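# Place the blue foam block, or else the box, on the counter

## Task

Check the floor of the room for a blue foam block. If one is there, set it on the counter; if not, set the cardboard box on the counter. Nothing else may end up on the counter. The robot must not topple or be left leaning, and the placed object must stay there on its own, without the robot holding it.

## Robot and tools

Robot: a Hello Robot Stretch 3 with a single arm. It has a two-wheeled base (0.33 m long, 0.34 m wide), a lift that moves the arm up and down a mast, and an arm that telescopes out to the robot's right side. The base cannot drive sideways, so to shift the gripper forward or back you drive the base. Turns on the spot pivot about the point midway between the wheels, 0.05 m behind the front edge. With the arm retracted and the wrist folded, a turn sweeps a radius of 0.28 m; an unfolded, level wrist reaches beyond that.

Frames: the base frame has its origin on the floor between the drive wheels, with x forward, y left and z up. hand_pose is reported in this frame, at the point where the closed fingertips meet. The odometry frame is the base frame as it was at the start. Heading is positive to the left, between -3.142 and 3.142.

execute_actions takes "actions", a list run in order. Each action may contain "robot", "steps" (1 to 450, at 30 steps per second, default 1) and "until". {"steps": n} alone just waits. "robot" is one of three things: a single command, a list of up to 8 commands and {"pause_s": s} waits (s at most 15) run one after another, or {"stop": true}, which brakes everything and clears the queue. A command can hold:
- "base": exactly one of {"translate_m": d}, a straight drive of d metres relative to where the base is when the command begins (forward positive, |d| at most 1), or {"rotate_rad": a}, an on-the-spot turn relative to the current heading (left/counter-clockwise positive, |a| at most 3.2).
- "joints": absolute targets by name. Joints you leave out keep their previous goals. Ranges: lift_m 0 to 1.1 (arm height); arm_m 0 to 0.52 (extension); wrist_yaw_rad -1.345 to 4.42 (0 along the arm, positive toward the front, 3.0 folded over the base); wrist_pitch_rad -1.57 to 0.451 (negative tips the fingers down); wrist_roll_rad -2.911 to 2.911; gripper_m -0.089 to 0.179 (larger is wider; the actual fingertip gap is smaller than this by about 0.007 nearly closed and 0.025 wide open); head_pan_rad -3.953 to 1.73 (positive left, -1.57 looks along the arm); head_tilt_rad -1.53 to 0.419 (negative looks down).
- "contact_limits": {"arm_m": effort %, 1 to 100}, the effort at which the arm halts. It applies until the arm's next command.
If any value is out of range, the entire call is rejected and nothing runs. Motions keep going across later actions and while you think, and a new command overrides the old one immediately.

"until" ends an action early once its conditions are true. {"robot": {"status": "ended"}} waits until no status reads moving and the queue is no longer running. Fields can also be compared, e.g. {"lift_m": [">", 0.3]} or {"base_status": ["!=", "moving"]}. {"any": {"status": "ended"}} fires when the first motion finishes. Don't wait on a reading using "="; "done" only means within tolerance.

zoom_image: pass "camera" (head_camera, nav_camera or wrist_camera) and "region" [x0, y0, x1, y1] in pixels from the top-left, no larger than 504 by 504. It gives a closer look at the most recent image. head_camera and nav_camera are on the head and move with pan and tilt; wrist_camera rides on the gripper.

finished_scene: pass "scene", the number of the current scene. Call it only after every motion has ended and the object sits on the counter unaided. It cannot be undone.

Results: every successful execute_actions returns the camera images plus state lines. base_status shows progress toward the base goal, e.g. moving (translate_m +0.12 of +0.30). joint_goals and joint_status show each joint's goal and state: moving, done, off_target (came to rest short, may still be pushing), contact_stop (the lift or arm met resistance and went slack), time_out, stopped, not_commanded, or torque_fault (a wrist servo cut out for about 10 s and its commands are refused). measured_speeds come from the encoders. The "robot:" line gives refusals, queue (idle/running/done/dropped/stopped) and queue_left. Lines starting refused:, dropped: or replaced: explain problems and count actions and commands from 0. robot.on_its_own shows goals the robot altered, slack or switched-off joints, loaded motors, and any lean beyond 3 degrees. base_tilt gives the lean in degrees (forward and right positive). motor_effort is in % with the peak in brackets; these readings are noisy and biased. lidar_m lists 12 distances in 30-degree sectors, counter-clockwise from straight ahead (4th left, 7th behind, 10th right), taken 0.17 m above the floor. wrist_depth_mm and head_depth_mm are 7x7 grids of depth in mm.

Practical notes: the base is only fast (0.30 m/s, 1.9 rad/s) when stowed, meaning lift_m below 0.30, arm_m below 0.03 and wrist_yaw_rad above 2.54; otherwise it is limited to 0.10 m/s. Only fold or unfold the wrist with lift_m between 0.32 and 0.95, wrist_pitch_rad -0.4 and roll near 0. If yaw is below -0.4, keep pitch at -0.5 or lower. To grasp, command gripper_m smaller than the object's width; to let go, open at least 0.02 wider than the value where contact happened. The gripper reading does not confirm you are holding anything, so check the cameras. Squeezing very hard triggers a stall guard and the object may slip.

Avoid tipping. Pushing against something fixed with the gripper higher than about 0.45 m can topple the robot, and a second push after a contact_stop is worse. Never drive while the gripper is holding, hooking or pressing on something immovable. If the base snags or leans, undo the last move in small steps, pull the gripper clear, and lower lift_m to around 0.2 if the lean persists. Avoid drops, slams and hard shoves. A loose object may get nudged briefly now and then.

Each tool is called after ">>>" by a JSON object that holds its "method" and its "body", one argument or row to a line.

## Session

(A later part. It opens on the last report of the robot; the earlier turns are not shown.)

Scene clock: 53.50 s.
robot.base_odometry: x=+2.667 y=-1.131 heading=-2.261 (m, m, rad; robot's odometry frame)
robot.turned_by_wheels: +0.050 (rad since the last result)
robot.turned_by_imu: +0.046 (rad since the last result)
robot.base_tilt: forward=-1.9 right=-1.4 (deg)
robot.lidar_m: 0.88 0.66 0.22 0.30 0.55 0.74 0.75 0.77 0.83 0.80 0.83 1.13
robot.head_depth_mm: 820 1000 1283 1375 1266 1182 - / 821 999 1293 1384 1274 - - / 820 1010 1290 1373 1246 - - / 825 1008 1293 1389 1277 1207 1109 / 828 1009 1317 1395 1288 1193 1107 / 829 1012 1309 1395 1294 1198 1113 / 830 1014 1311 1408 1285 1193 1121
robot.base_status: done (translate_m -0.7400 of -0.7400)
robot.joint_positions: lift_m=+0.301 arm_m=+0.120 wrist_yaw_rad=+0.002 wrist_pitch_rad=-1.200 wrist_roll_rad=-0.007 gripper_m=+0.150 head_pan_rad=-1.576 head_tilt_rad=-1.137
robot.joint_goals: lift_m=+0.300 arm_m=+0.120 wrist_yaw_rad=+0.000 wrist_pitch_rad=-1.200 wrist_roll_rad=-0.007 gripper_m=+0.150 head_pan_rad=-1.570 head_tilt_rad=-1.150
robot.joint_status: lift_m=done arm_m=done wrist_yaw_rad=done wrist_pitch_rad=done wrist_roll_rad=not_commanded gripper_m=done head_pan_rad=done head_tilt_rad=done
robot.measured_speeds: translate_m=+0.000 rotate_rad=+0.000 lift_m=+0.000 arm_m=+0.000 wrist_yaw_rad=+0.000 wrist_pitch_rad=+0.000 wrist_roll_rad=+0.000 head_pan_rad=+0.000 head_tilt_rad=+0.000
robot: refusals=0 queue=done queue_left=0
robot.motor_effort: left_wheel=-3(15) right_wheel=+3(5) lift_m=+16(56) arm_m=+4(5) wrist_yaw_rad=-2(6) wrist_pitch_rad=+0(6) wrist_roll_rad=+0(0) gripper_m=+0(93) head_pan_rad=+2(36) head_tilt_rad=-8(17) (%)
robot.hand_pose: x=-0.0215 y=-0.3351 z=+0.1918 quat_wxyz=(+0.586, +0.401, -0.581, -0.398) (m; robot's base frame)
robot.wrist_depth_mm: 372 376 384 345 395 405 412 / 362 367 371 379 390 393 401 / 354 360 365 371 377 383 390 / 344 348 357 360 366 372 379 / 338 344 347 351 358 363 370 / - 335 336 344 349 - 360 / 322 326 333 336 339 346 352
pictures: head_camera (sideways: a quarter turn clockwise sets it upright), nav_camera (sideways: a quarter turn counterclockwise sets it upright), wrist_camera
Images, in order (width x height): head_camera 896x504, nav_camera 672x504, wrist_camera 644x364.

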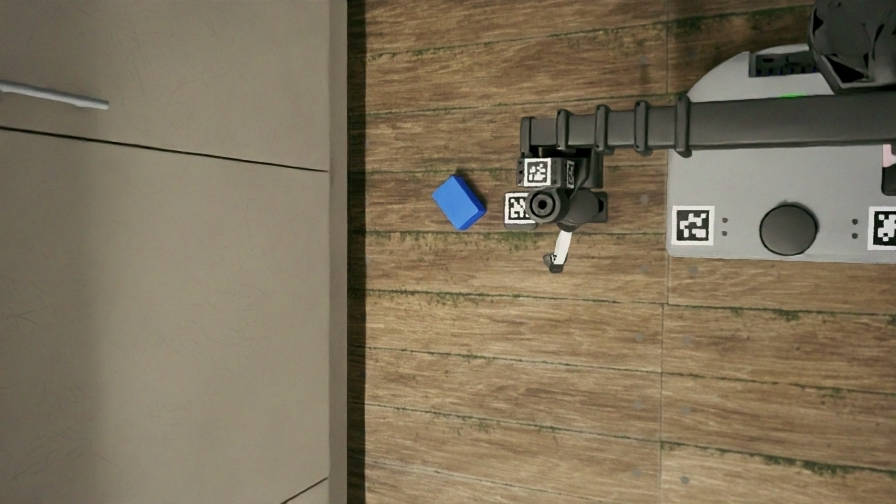

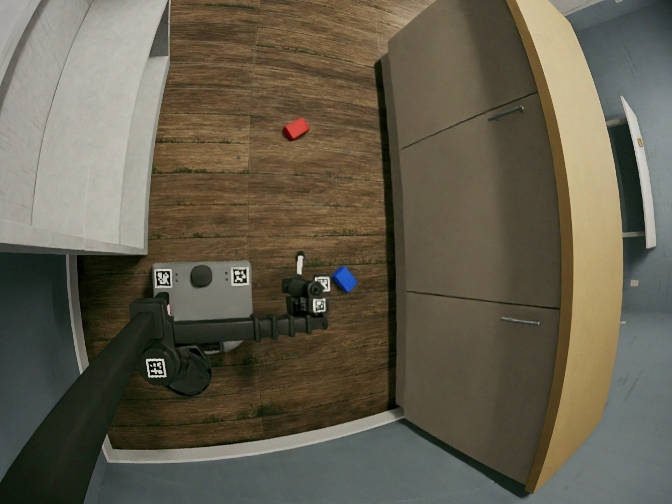

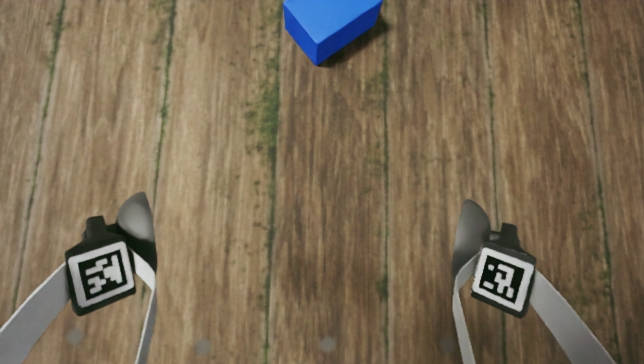

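>>> {"method": "execute_actions", "body": {
  "actions": [
    {"robot":[{"joints":{"wrist_pitch_rad":-1.55,"lift_m":0.24,"arm_m":0.43,"wrist_roll_rad":0.75}}],"steps":450,"until":{"robot":{"status":"ended"}}}
  ]
}}

Scene clock: 57.20 s.
robot.base_odometry: x=+2.667 y=-1.131 heading=-2.261 (m, m, rad; robot's odometry frame)
robot.turned_by_wheels: +0.000 (rad since the last result)
robot.turned_by_imu: -0.001 (rad since the last result)
robot.base_tilt: forward=-2.0 right=-1.4 (deg)
robot.lidar_m: 0.88 0.66 0.22 0.30 0.54 0.74 0.75 0.77 0.84 0.80 0.83 1.12
robot.head_depth_mm: 819 995 1281 1379 1269 1176 - / 822 1001 1282 1379 1276 - - / 823 1006 1228 1353 1278 - - / 823 1002 1295 1389 1284 1200 1106 / 825 1013 1303 1400 1279 1186 1108 / 829 1013 1319 1397 1283 1195 1120 / 831 1014 1312 1404 1297 1196 1118
robot.base_status: done (translate_m -0.7400 of -0.7400)
robot.joint_positions: lift_m=+0.241 arm_m=+0.430 wrist_yaw_rad=+0.001 wrist_pitch_rad=-1.542 wrist_roll_rad=+0.747 gripper_m=+0.150 head_pan_rad=-1.576 head_tilt_rad=-1.137
robot.joint_goals: lift_m=+0.240 arm_m=+0.430 wrist_yaw_rad=+0.000 wrist_pitch_rad=-1.550 wrist_roll_rad=+0.750 gripper_m=+0.150 head_pan_rad=-1.570 head_tilt_rad=-1.150
robot.joint_status: lift_m=done arm_m=done wrist_yaw_rad=done wrist_pitch_rad=done wrist_roll_rad=done gripper_m=done head_pan_rad=done head_tilt_rad=done
robot.measured_speeds: translate_m=+0.000 rotate_rad=+0.000 lift_m=+0.000 arm_m=+0.000 wrist_yaw_rad=+0.000 wrist_pitch_rad=+0.000 wrist_roll_rad=+0.000 head_pan_rad=+0.000 head_tilt_rad=+0.000
robot: refusals=0 queue=done queue_left=0
robot.motor_effort: left_wheel=-3(3) right_wheel=+3(2) lift_m=+16(16) arm_m=+4(6) wrist_yaw_rad=-2(2) wrist_pitch_rad=-3(2) wrist_roll_rad=+1(2) gripper_m=+1(1) head_pan_rad=+3(3) head_tilt_rad=-8(8) (%)
robot.hand_pose: x=-0.0217 y=-0.5577 z=+0.1225 quat_wxyz=(+0.288, +0.279, -0.657, -0.639) (m; robot's base frame)
robot.wrist_depth_mm: 254 255 256 258 260 261 263 / 262 262 265 265 268 268 270 / 268 270 271 229 275 276 278 / 276 278 278 237 284 285 286 / 285 285 287 291 293 293 296 / - 298 299 300 302 - 306 / 303 305 308 310 311 314 317
pictures: head_camera (sideways: a quarter turn clockwise sets it upright), nav_camera (sideways: a quarter turn counterclockwise sets it upright), wrist_camera
Images, in order (width x height): head_camera 896x504, nav_camera 672x504, wrist_camera 644x364.

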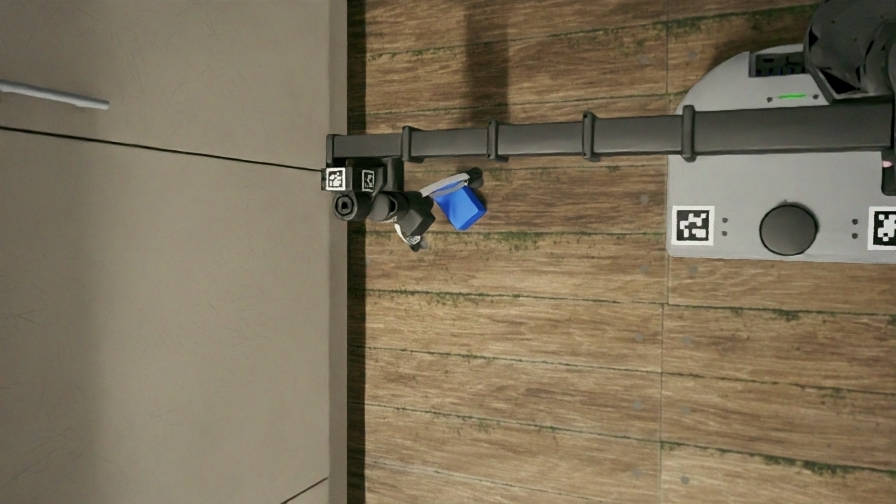

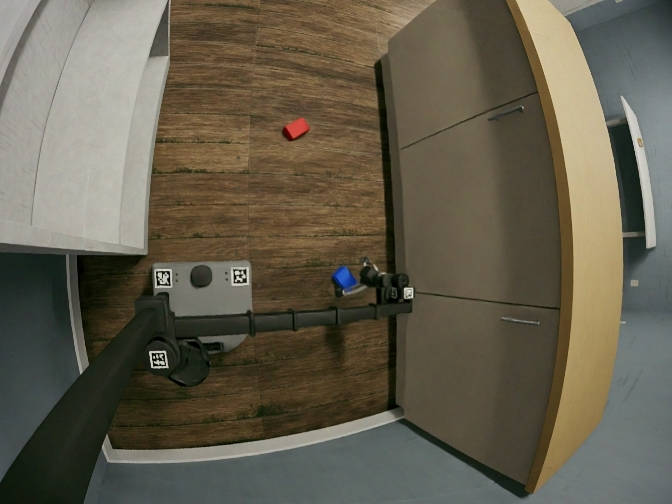

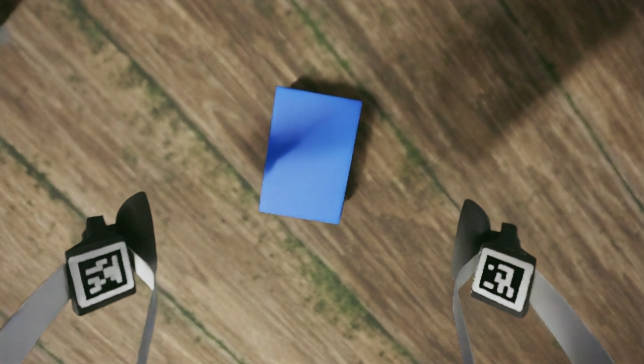

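>>> {"method": "execute_actions", "body": {
  "actions": [
    {"robot":[{"joints":{"lift_m":0.175,"wrist_roll_rad":0.88}}],"steps":450,"until":{"robot":{"status":"ended"}}}
  ]
}}

Scene clock: 58.77 s.
robot.base_odometry: x=+2.667 y=-1.131 heading=-2.261 (m, m, rad; robot's odometry frame)
robot.turned_by_wheels: +0.000 (rad since the last result)
robot.turned_by_imu: +0.000 (rad since the last result)
robot.base_tilt: forward=-1.9 right=-1.4 (deg)
robot.lidar_m: 0.88 0.67 0.22 0.30 0.55 0.74 0.75 0.77 0.83 0.80 0.83 1.12
robot.head_depth_mm: 818 998 1294 1368 1270 1176 - / 820 1002 1290 1374 1278 1208 - / 825 1006 1240 1349 1271 - - / 826 1009 1300 1390 1279 1200 1110 / 826 1007 1300 1394 1284 1191 1115 / 827 1012 1310 1399 1291 1193 1113 / 829 1016 1317 1403 1294 1195 1119
robot.base_status: done (translate_m -0.7400 of -0.7400)
robot.joint_positions: lift_m=+0.176 arm_m=+0.430 wrist_yaw_rad=+0.001 wrist_pitch_rad=-1.542 wrist_roll_rad=+0.875 gripper_m=+0.150 head_pan_rad=-1.576 head_tilt_rad=-1.137
robot.joint_goals: lift_m=+0.175 arm_m=+0.430 wrist_yaw_rad=+0.000 wrist_pitch_rad=-1.550 wrist_roll_rad=+0.880 gripper_m=+0.150 head_pan_rad=-1.570 head_tilt_rad=-1.150
robot.joint_status: lift_m=done arm_m=done wrist_yaw_rad=done wrist_pitch_rad=done wrist_roll_rad=done gripper_m=done head_pan_rad=done head_tilt_rad=done
robot.measured_speeds: translate_m=+0.000 rotate_rad=+0.000 lift_m=+0.000 arm_m=+0.000 wrist_yaw_rad=+0.000 wrist_pitch_rad=+0.000 wrist_roll_rad=+0.000 head_pan_rad=+0.000 head_tilt_rad=+0.000
robot: refusals=0 queue=done queue_left=0
robot.motor_effort: left_wheel=-3(3) right_wheel=+2(3) lift_m=+16(15) arm_m=+4(5) wrist_yaw_rad=-2(2) wrist_pitch_rad=-3(2) wrist_roll_rad=+2(3) gripper_m=+1(1) head_pan_rad=+3(3) head_tilt_rad=-8(8) (%)
robot.hand_pose: x=-0.0217 y=-0.5576 z=+0.0575 quat_wxyz=(+0.245, +0.238, -0.674, -0.655) (m; robot's base frame)
robot.wrist_depth_mm: 195 196 196 198 199 199 200 / 201 202 201 201 205 205 206 / 206 208 206 165 211 211 213 / 213 214 212 171 217 217 219 / 219 220 219 176 224 224 226 / - 229 229 231 232 - 233 / 236 235 236 237 239 241 242
pictures: head_camera (sideways: a quarter turn clockwise sets it upright), nav_camera (sideways: a quarter turn counterclockwise sets it upright), wrist_camera
Images, in order (width x height): head_camera 896x504, nav_camera 672x504, wrist_camera 644x364.

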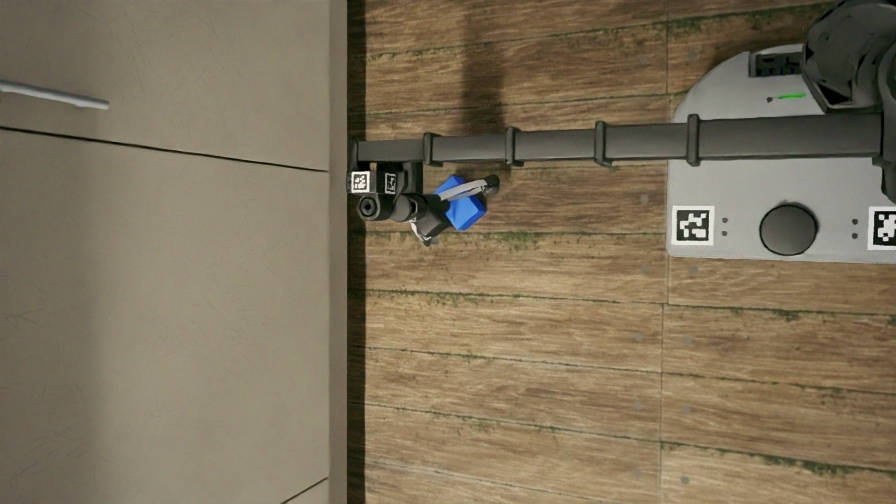

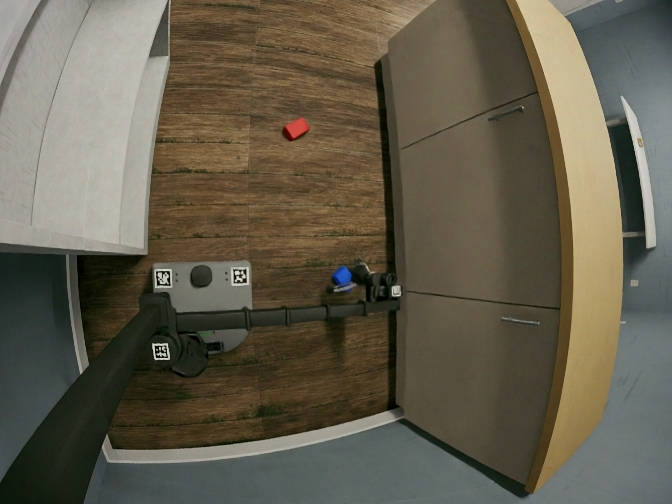

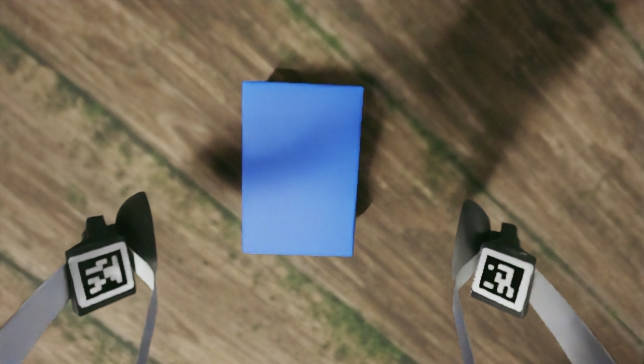

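>>> {"method": "execute_actions", "body": {
  "actions": [
    {"robot":[{"joints":{"arm_m":0.442},"base":{"translate_m":-0.014}},{"joints":{"lift_m":0.14}}],"steps":450,"until":{"robot":{"status":"ended"}}}
  ]
}}

Scene clock: 61.33 s.
robot.base_odometry: x=+2.676 y=-1.120 heading=-2.261 (m, m, rad; robot's odometry frame)
robot.turned_by_wheels: +0.000 (rad since the last result)
robot.turned_by_imu: +0.000 (rad since the last result)
robot.base_tilt: forward=-2.0 right=-1.3 (deg)
robot.lidar_m: 0.89 0.67 0.23 0.36 0.54 0.74 0.73 0.76 0.84 0.80 0.83 1.12
robot.head_depth_mm: 819 1003 1286 1376 1263 1179 1119 / 816 1004 1292 1379 1278 1206 - / 823 1007 1252 1351 1284 - - / 827 1003 1306 1387 1284 1202 1109 / 827 1013 1304 1391 1278 1191 1106 / 829 1017 1311 1395 1289 1193 1109 / 828 1018 1318 1397 1290 1203 1115
robot.base_status: done (translate_m -0.0140 of -0.0140)
robot.joint_positions: lift_m=+0.141 arm_m=+0.442 wrist_yaw_rad=+0.001 wrist_pitch_rad=-1.542 wrist_roll_rad=+0.875 gripper_m=+0.150 head_pan_rad=-1.576 head_tilt_rad=-1.137
robot.joint_goals: lift_m=+0.140 arm_m=+0.442 wrist_yaw_rad=+0.000 wrist_pitch_rad=-1.550 wrist_roll_rad=+0.880 gripper_m=+0.150 head_pan_rad=-1.570 head_tilt_rad=-1.150
robot.joint_status: lift_m=done arm_m=done wrist_yaw_rad=done wrist_pitch_rad=done wrist_roll_rad=done gripper_m=done head_pan_rad=done head_tilt_rad=done
robot.measured_speeds: translate_m=+0.000 rotate_rad=+0.000 lift_m=+0.000 arm_m=+0.000 wrist_yaw_rad=+0.000 wrist_pitch_rad=+0.000 wrist_roll_rad=+0.000 head_pan_rad=+0.000 head_tilt_rad=+0.000
robot: refusals=0 queue=done queue_left=0
robot.motor_effort: left_wheel=-3(9) right_wheel=+2(3) lift_m=+16(16) arm_m=+5(4) wrist_yaw_rad=-2(1) wrist_pitch_rad=-3(3) wrist_roll_rad=+2(2) gripper_m=+1(1) head_pan_rad=+3(3) head_tilt_rad=-8(8) (%)
robot.hand_pose: x=-0.0217 y=-0.5696 z=+0.0225 quat_wxyz=(+0.245, +0.238, -0.674, -0.655) (m; robot's base frame)
robot.wrist_depth_mm: 163 164 164 165 166 167 168 / 168 168 170 170 171 172 172 / 173 173 172 133 176 176 178 / 178 179 136 135 182 182 184 / 182 183 141 139 188 187 189 / - 191 145 144 194 - 195 / 198 197 198 200 200 201 203
pictures: head_camera (sideways: a quarter turn clockwise sets it upright), nav_camera (sideways: a quarter turn counterclockwise sets it upright), wrist_camera
Images, in order (width x height): head_camera 896x504, nav_camera 672x504, wrist_camera 644x364.

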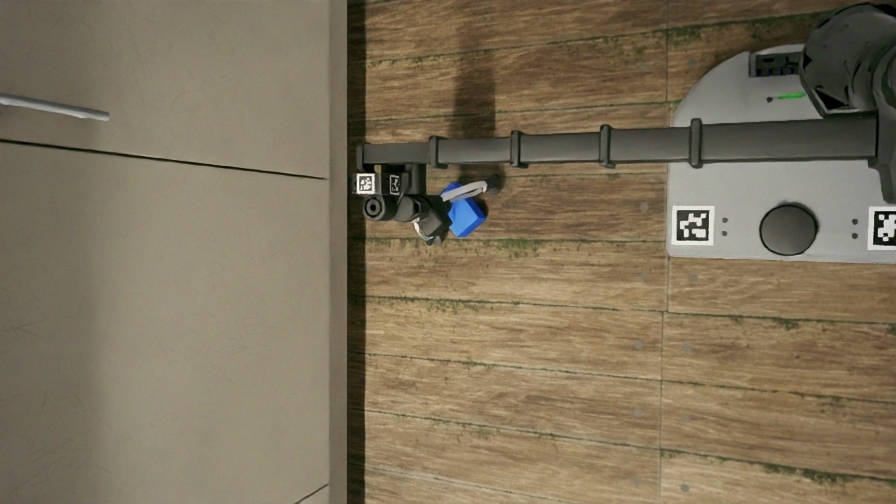

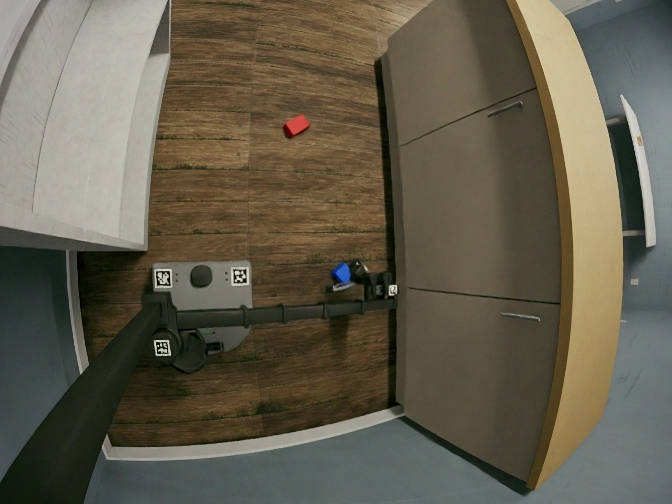

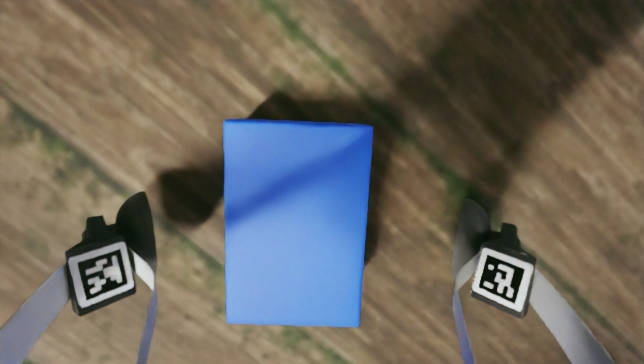

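>>> {"method": "execute_actions", "body": {
  "actions": [
    {"robot":[{"joints":{"gripper_m":0.0}},{"pause_s":0.4},{"joints":{"lift_m":0.3,"arm_m":0.3}}],"steps":450,"until":{"robot":{"status":"ended"}}}
  ]
}}

Scene clock: 65.93 s.
robot.base_odometry: x=+2.676 y=-1.120 heading=-2.261 (m, m, rad; robot's odometry frame)
robot.turned_by_wheels: +0.000 (rad since the last result)
robot.turned_by_imu: -0.001 (rad since the last result)
robot.base_tilt: forward=-1.9 right=-1.4 (deg)
robot.lidar_m: 0.90 0.66 0.23 0.36 0.54 0.74 0.73 0.76 0.84 0.39 0.83 1.12
robot.head_depth_mm: 820 1004 1288 1383 1270 1177 - / 821 1004 1290 1385 1273 - - / 824 1007 1300 - 1278 - - / 827 1010 1302 1390 1281 1202 1110 / 823 1009 1305 1389 1288 1187 1108 / 827 1016 1307 1401 1295 1193 1116 / 828 1017 1317 1406 1295 1195 1117
robot.base_status: done (translate_m -0.0140 of -0.0140)
robot.joint_positions: lift_m=+0.299 arm_m=+0.300 wrist_yaw_rad=+0.001 wrist_pitch_rad=-1.543 wrist_roll_rad=+0.875 gripper_m=+0.011 head_pan_rad=-1.576 head_tilt_rad=-1.137
robot.joint_goals: lift_m=+0.300 arm_m=+0.300 wrist_yaw_rad=+0.000 wrist_pitch_rad=-1.550 wrist_roll_rad=+0.880 gripper_m=+0.010 head_pan_rad=-1.570 head_tilt_rad=-1.150
robot.joint_status: lift_m=done arm_m=done wrist_yaw_rad=done wrist_pitch_rad=done wrist_roll_rad=done gripper_m=done head_pan_rad=done head_tilt_rad=done
robot.measured_speeds: translate_m=+0.000 rotate_rad=+0.000 lift_m=+0.000 arm_m=+0.000 wrist_yaw_rad=+0.000 wrist_pitch_rad=+0.000 wrist_roll_rad=+0.000 head_pan_rad=+0.000 head_tilt_rad=+0.000
robot: refusals=0 queue=done queue_left=0
robot.on_its_own: gripper_m is held at +0.010, not at your +0.000, by its stall guard, which is not easing now
robot.motor_effort: left_wheel=-3(3) right_wheel=+2(2) lift_m=+54(55) arm_m=-6(4) wrist_yaw_rad=-2(2) wrist_pitch_rad=-2(3) wrist_roll_rad=+2(2) gripper_m=-23(100) head_pan_rad=+2(3) head_tilt_rad=-8(8) (%)
robot.hand_pose: x=-0.0217 y=-0.4281 z=+0.1812 quat_wxyz=(+0.245, +0.238, -0.673, -0.656) (m; robot's base frame)
robot.wrist_depth_mm: 308 308 311 312 313 313 316 / 316 319 319 323 324 324 325 / 325 328 325 128 331 334 335 / 339 337 334 130 341 344 348 / 346 347 134 135 350 357 354 / 357 360 140 139 368 367 - / 368 369 375 376 377 - -
pictures: head_camera (sideways: a quarter turn clockwise sets it upright), nav_camera (sideways: a quarter turn counterclockwise sets it upright), wrist_camera
Images, in order (width x height): head_camera 896x504, nav_camera 672x504, wrist_camera 644x364.

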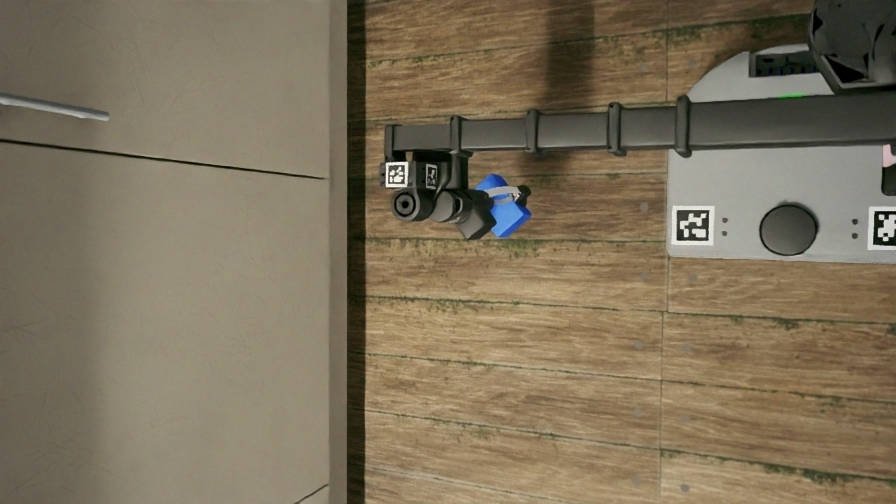

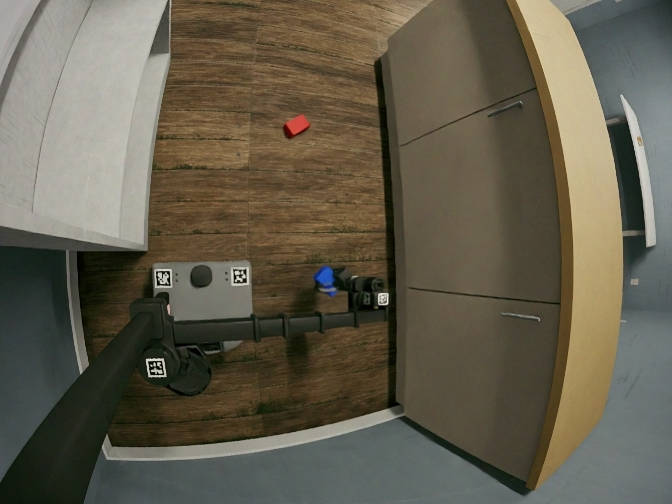

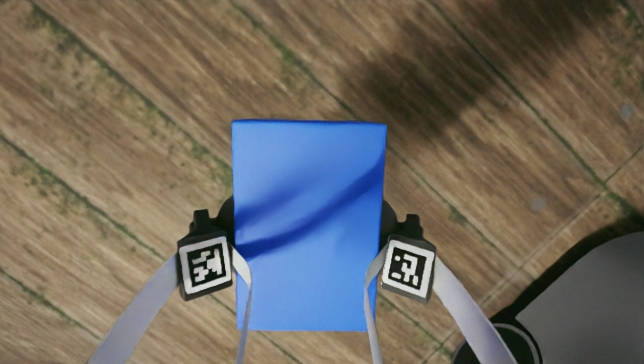

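>>> {"method": "execute_actions", "body": {
  "actions": [
    {"robot":[{"joints":{"lift_m":1.0,"arm_m":0.15,"wrist_roll_rad":0,"wrist_pitch_rad":0,"head_tilt_rad":-0.55}}],"steps":450,"until":{"robot":{"status":"ended"}}}
  ]
}}

Scene clock: 73.27 s.
robot.base_odometry: x=+2.676 y=-1.120 heading=-2.261 (m, m, rad; robot's odometry frame)
robot.turned_by_wheels: +0.000 (rad since the last result)
robot.turned_by_imu: -0.001 (rad since the last result)
robot.base_tilt: forward=-1.9 right=-1.4 (deg)
robot.lidar_m: 0.90 0.66 0.23 0.36 0.55 0.74 0.74 0.76 0.84 0.80 0.83 1.13
robot.head_depth_mm: 2595 2563 - - 1024 1147 1284 / 3542 3802 - - 1020 1154 1275 / 3568 3892 - - 1043 1154 1277 / 3614 3896 971 895 1007 1166 1280 / 3621 - 1031 892 1014 1169 1274 / 3625 - 1027 897 1012 1174 1275 / 3656 3900 1028 899 1018 1175 1280
robot.base_status: done (translate_m -0.0140 of -0.0140)
robot.joint_positions: lift_m=+0.999 arm_m=+0.150 wrist_yaw_rad=+0.001 wrist_pitch_rad=-0.029 wrist_roll_rad=+0.004 gripper_m=+0.011 head_pan_rad=-1.576 head_tilt_rad=-0.557
robot.joint_goals: lift_m=+1.000 arm_m=+0.150 wrist_yaw_rad=+0.000 wrist_pitch_rad=+0.000 wrist_roll_rad=+0.000 gripper_m=+0.010 head_pan_rad=-1.570 head_tilt_rad=-0.550
robot.joint_status: lift_m=done arm_m=done wrist_yaw_rad=done wrist_pitch_rad=done wrist_roll_rad=done gripper_m=done head_pan_rad=done head_tilt_rad=done
robot.measured_speeds: translate_m=+0.000 rotate_rad=+0.000 lift_m=+0.000 arm_m=+0.000 wrist_yaw_rad=+0.000 wrist_pitch_rad=+0.000 wrist_roll_rad=+0.000 head_pan_rad=+0.000 head_tilt_rad=+0.000
robot: refusals=0 queue=done queue_left=0
robot.on_its_own: gripper_m is held at +0.010, not at your +0.000, by its stall guard, which is not easing now
robot.motor_effort: left_wheel=-4(3) right_wheel=+3(3) lift_m=+54(55) arm_m=-5(5) wrist_yaw_rad=-1(1) wrist_pitch_rad=+10(10) wrist_roll_rad=-2(3) gripper_m=-23(22) head_pan_rad=+3(2) head_tilt_rad=+4(39) (%)
robot.hand_pose: x=-0.0211 y=-0.5508 z=+1.1065 quat_wxyz=(+0.706, +0.011, -0.708, -0.010) (m; robot's base frame)
robot.wrist_depth_mm: - - - - - - 812 / - - - - - - 794 / - - - 128 - - 799 / - - 824 130 - - 806 / 622 637 135 135 665 679 689 / 455 464 140 139 434 482 489 / 447 455 461 464 473 481 482
pictures: head_camera (sideways: a quarter turn clockwise sets it upright), nav_camera (sideways: a quarter turn counterclockwise sets it upright), wrist_camera
Images, in order (width x height): head_camera 896x504, nav_camera 672x504, wrist_camera 644x364.

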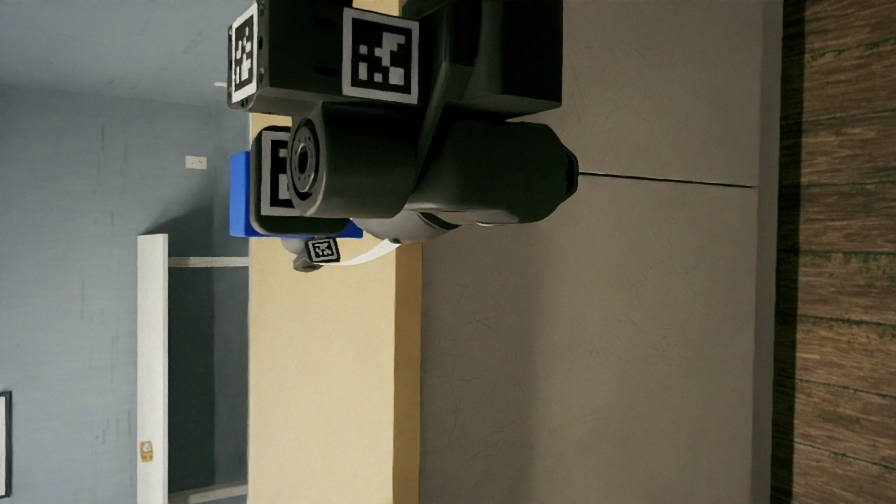

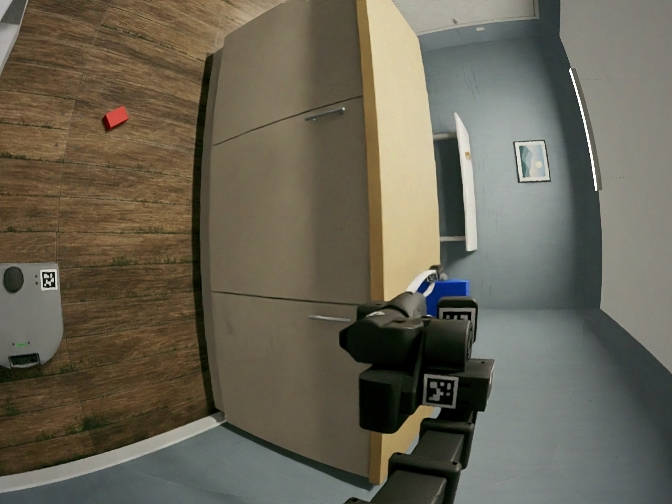

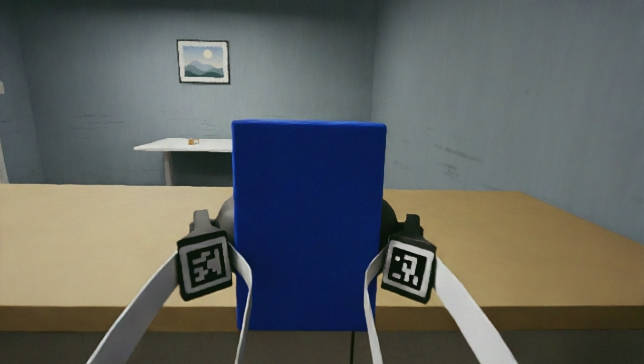

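>>> {"method": "execute_actions", "body": {
  "actions": [
    {"robot":[{"joints":{"lift_m":0.88,"arm_m":0.3}},{"joints":{"arm_m":0.47}},{"joints":{"lift_m":0.85}}],"steps":450,"until":{"robot":{"status":"ended"}}}
  ]
}}

Scene clock: 79.03 s.
robot.base_odometry: x=+2.676 y=-1.120 heading=-2.261 (m, m, rad; robot's odometry frame)
robot.turned_by_wheels: +0.000 (rad since the last result)
robot.turned_by_imu: -0.001 (rad since the last result)
robot.base_tilt: forward=-1.9 right=-1.3 (deg)
robot.lidar_m: 0.90 0.67 0.23 0.36 0.55 0.74 0.74 0.76 0.83 0.80 0.83 1.13
robot.head_depth_mm: 2579 2565 1021 863 - 1172 1252 / 3563 3787 1164 917 1004 1150 1278 / 3632 - 1164 917 1004 1154 1286 / 3659 3941 1027 891 1014 1160 1281 / 3591 - 1022 893 1012 1167 1276 / 3615 - 1027 897 1017 1174 1283 / 3613 3928 1023 902 1018 1178 1275
robot.base_status: done (translate_m -0.0140 of -0.0140)
robot.joint_positions: lift_m=+0.851 arm_m=+0.470 wrist_yaw_rad=+0.001 wrist_pitch_rad=-0.029 wrist_roll_rad=+0.004 gripper_m=+0.011 head_pan_rad=-1.576 head_tilt_rad=-0.557
robot.joint_goals: lift_m=+0.850 arm_m=+0.470 wrist_yaw_rad=+0.000 wrist_pitch_rad=+0.000 wrist_roll_rad=+0.000 gripper_m=+0.010 head_pan_rad=-1.570 head_tilt_rad=-0.550
robot.joint_status: lift_m=done arm_m=done wrist_yaw_rad=done wrist_pitch_rad=done wrist_roll_rad=done gripper_m=done head_pan_rad=done head_tilt_rad=done
robot.measured_speeds: translate_m=+0.000 rotate_rad=+0.000 lift_m=+0.000 arm_m=+0.000 wrist_yaw_rad=+0.000 wrist_pitch_rad=+0.000 wrist_roll_rad=+0.000 head_pan_rad=+0.000 head_tilt_rad=+0.000
robot: refusals=0 queue=done queue_left=0
robot.on_its_own: gripper_m is held at +0.010, not at your +0.000, by its stall guard, which is not easing now
robot.motor_effort: left_wheel=-3(3) right_wheel=+2(3) lift_m=+16(53) arm_m=+4(5) wrist_yaw_rad=-2(1) wrist_pitch_rad=+10(10) wrist_roll_rad=-2(2) gripper_m=-23(23) head_pan_rad=+4(3) head_tilt_rad=+3(4) (%)
robot.hand_pose: x=-0.0211 y=-0.8700 z=+0.9578 quat_wxyz=(+0.706, +0.011, -0.708, -0.010) (m; robot's base frame)
robot.wrist_depth_mm: - - - - - - 787 / - - - - - - 790 / - - - 128 - - 793 / 423 436 359 130 467 489 505 / 269 275 134 135 288 293 299 / 196 198 140 139 185 209 211 / 154 156 151 146 161 163 163
pictures: head_camera (sideways: a quarter turn clockwise sets it upright), nav_camera (sideways: a quarter turn counterclockwise sets it upright), wrist_camera
Images, in order (width x height): head_camera 896x504, nav_camera 672x504, wrist_camera 644x364.

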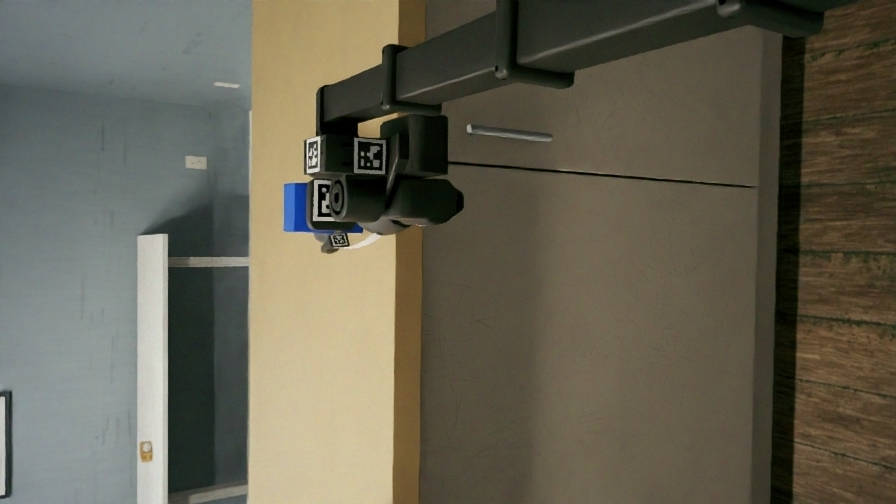

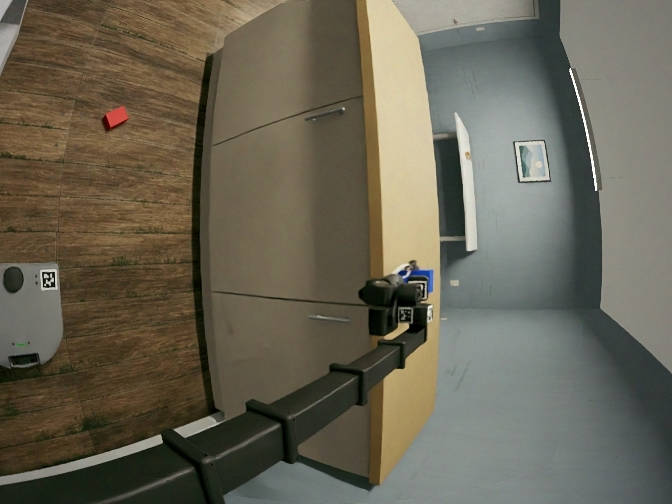

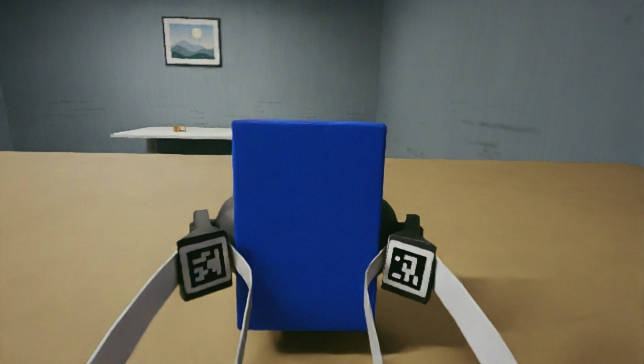

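>>> {"method": "execute_actions", "body": {
  "actions": [
    {"robot":[{"joints":{"lift_m":0.837,"arm_m":0.47}},{"joints":{"gripper_m":0.11}},{"joints":{"arm_m":0.3}}],"steps":450,"until":{"robot":{"status":"ended"}}}
  ]
}}

Scene clock: 84.03 s.
robot.base_odometry: x=+2.676 y=-1.120 heading=-2.261 (m, m, rad; robot's odometry frame)
robot.turned_by_wheels: +0.000 (rad since the last result)
robot.turned_by_imu: -0.001 (rad since the last result)
robot.base_tilt: forward=-2.0 right=-1.4 (deg)
robot.lidar_m: 0.89 0.66 0.23 0.36 0.54 0.74 0.73 0.76 0.83 0.80 0.83 1.12
robot.head_depth_mm: 2584 2580 1026 864 - 1191 1268 / 3540 3792 1024 829 1041 1153 1278 / 3602 - 966 - 1044 1160 1275 / 3622 3864 1029 888 1008 1168 1282 / 3580 - 1028 895 1012 1170 1274 / 3592 - 1025 891 1016 1166 1279 / 3607 3884 1023 899 1020 1178 1275
robot.base_status: done (translate_m -0.0140 of -0.0140)
robot.joint_positions: lift_m=+0.838 arm_m=+0.300 wrist_yaw_rad=+0.001 wrist_pitch_rad=-0.024 wrist_roll_rad=+0.004 gripper_m=+0.110 head_pan_rad=-1.576 head_tilt_rad=-0.557
robot.joint_goals: lift_m=+0.837 arm_m=+0.300 wrist_yaw_rad=+0.000 wrist_pitch_rad=+0.000 wrist_roll_rad=+0.000 gripper_m=+0.110 head_pan_rad=-1.570 head_tilt_rad=-0.550
robot.joint_status: lift_m=done arm_m=done wrist_yaw_rad=done wrist_pitch_rad=done wrist_roll_rad=done gripper_m=done head_pan_rad=done head_tilt_rad=done
robot.measured_speeds: translate_m=+0.000 rotate_rad=+0.000 lift_m=+0.000 arm_m=+0.000 wrist_yaw_rad=+0.000 wrist_pitch_rad=+0.000 wrist_roll_rad=+0.000 head_pan_rad=+0.000 head_tilt_rad=+0.000
robot: refusals=0 queue=done queue_left=0
robot.motor_effort: left_wheel=-3(3) right_wheel=+3(2) lift_m=+15(17) arm_m=-5(6) wrist_yaw_rad=-1(1) wrist_pitch_rad=+8(10) wrist_roll_rad=-2(2) gripper_m=+0(96) head_pan_rad=+3(3) head_tilt_rad=+3(4) (%)
robot.hand_pose: x=-0.0211 y=-0.7009 z=+0.9462 quat_wxyz=(+0.706, +0.009, -0.708, -0.008) (m; robot's base frame)
robot.wrist_depth_mm: - - - - - - 790 / - - - - - - 786 / - - - 297 - - 800 / 388 396 406 307 437 446 464 / 243 265 252 255 280 266 271 / 272 278 279 281 285 275 292 / 281 286 289 293 295 299 303
pictures: head_camera (sideways: a quarter turn clockwise sets it upright), nav_camera (sideways: a quarter turn counterclockwise sets it upright), wrist_camera
Images, in order (width x height): head_camera 896x504, nav_camera 672x504, wrist_camera 644x364.

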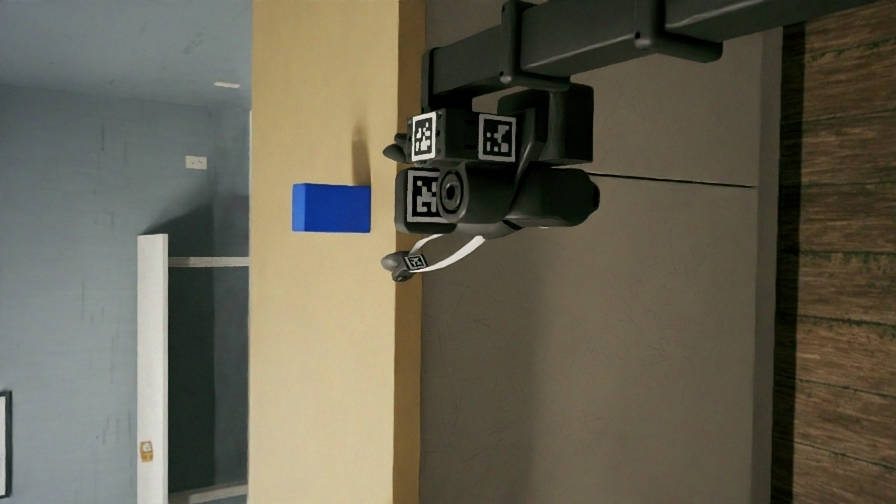

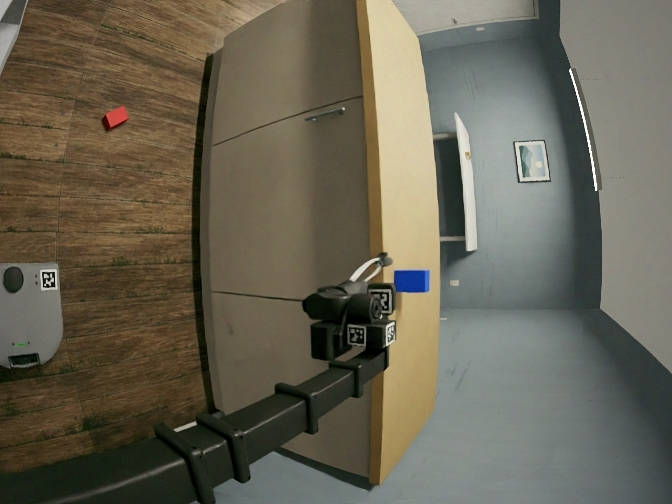

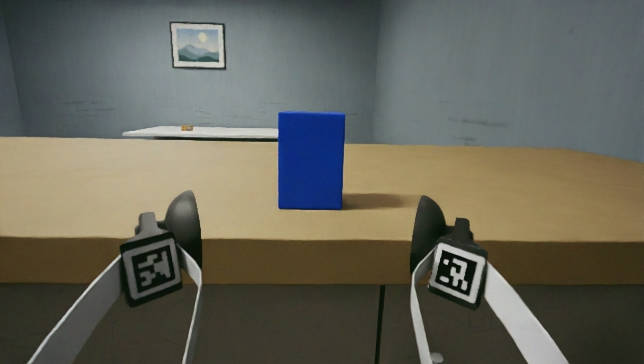

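>>> {"method": "finished_scene", "body": {
  "scene": 1
}}

The scene is finished: the task was done.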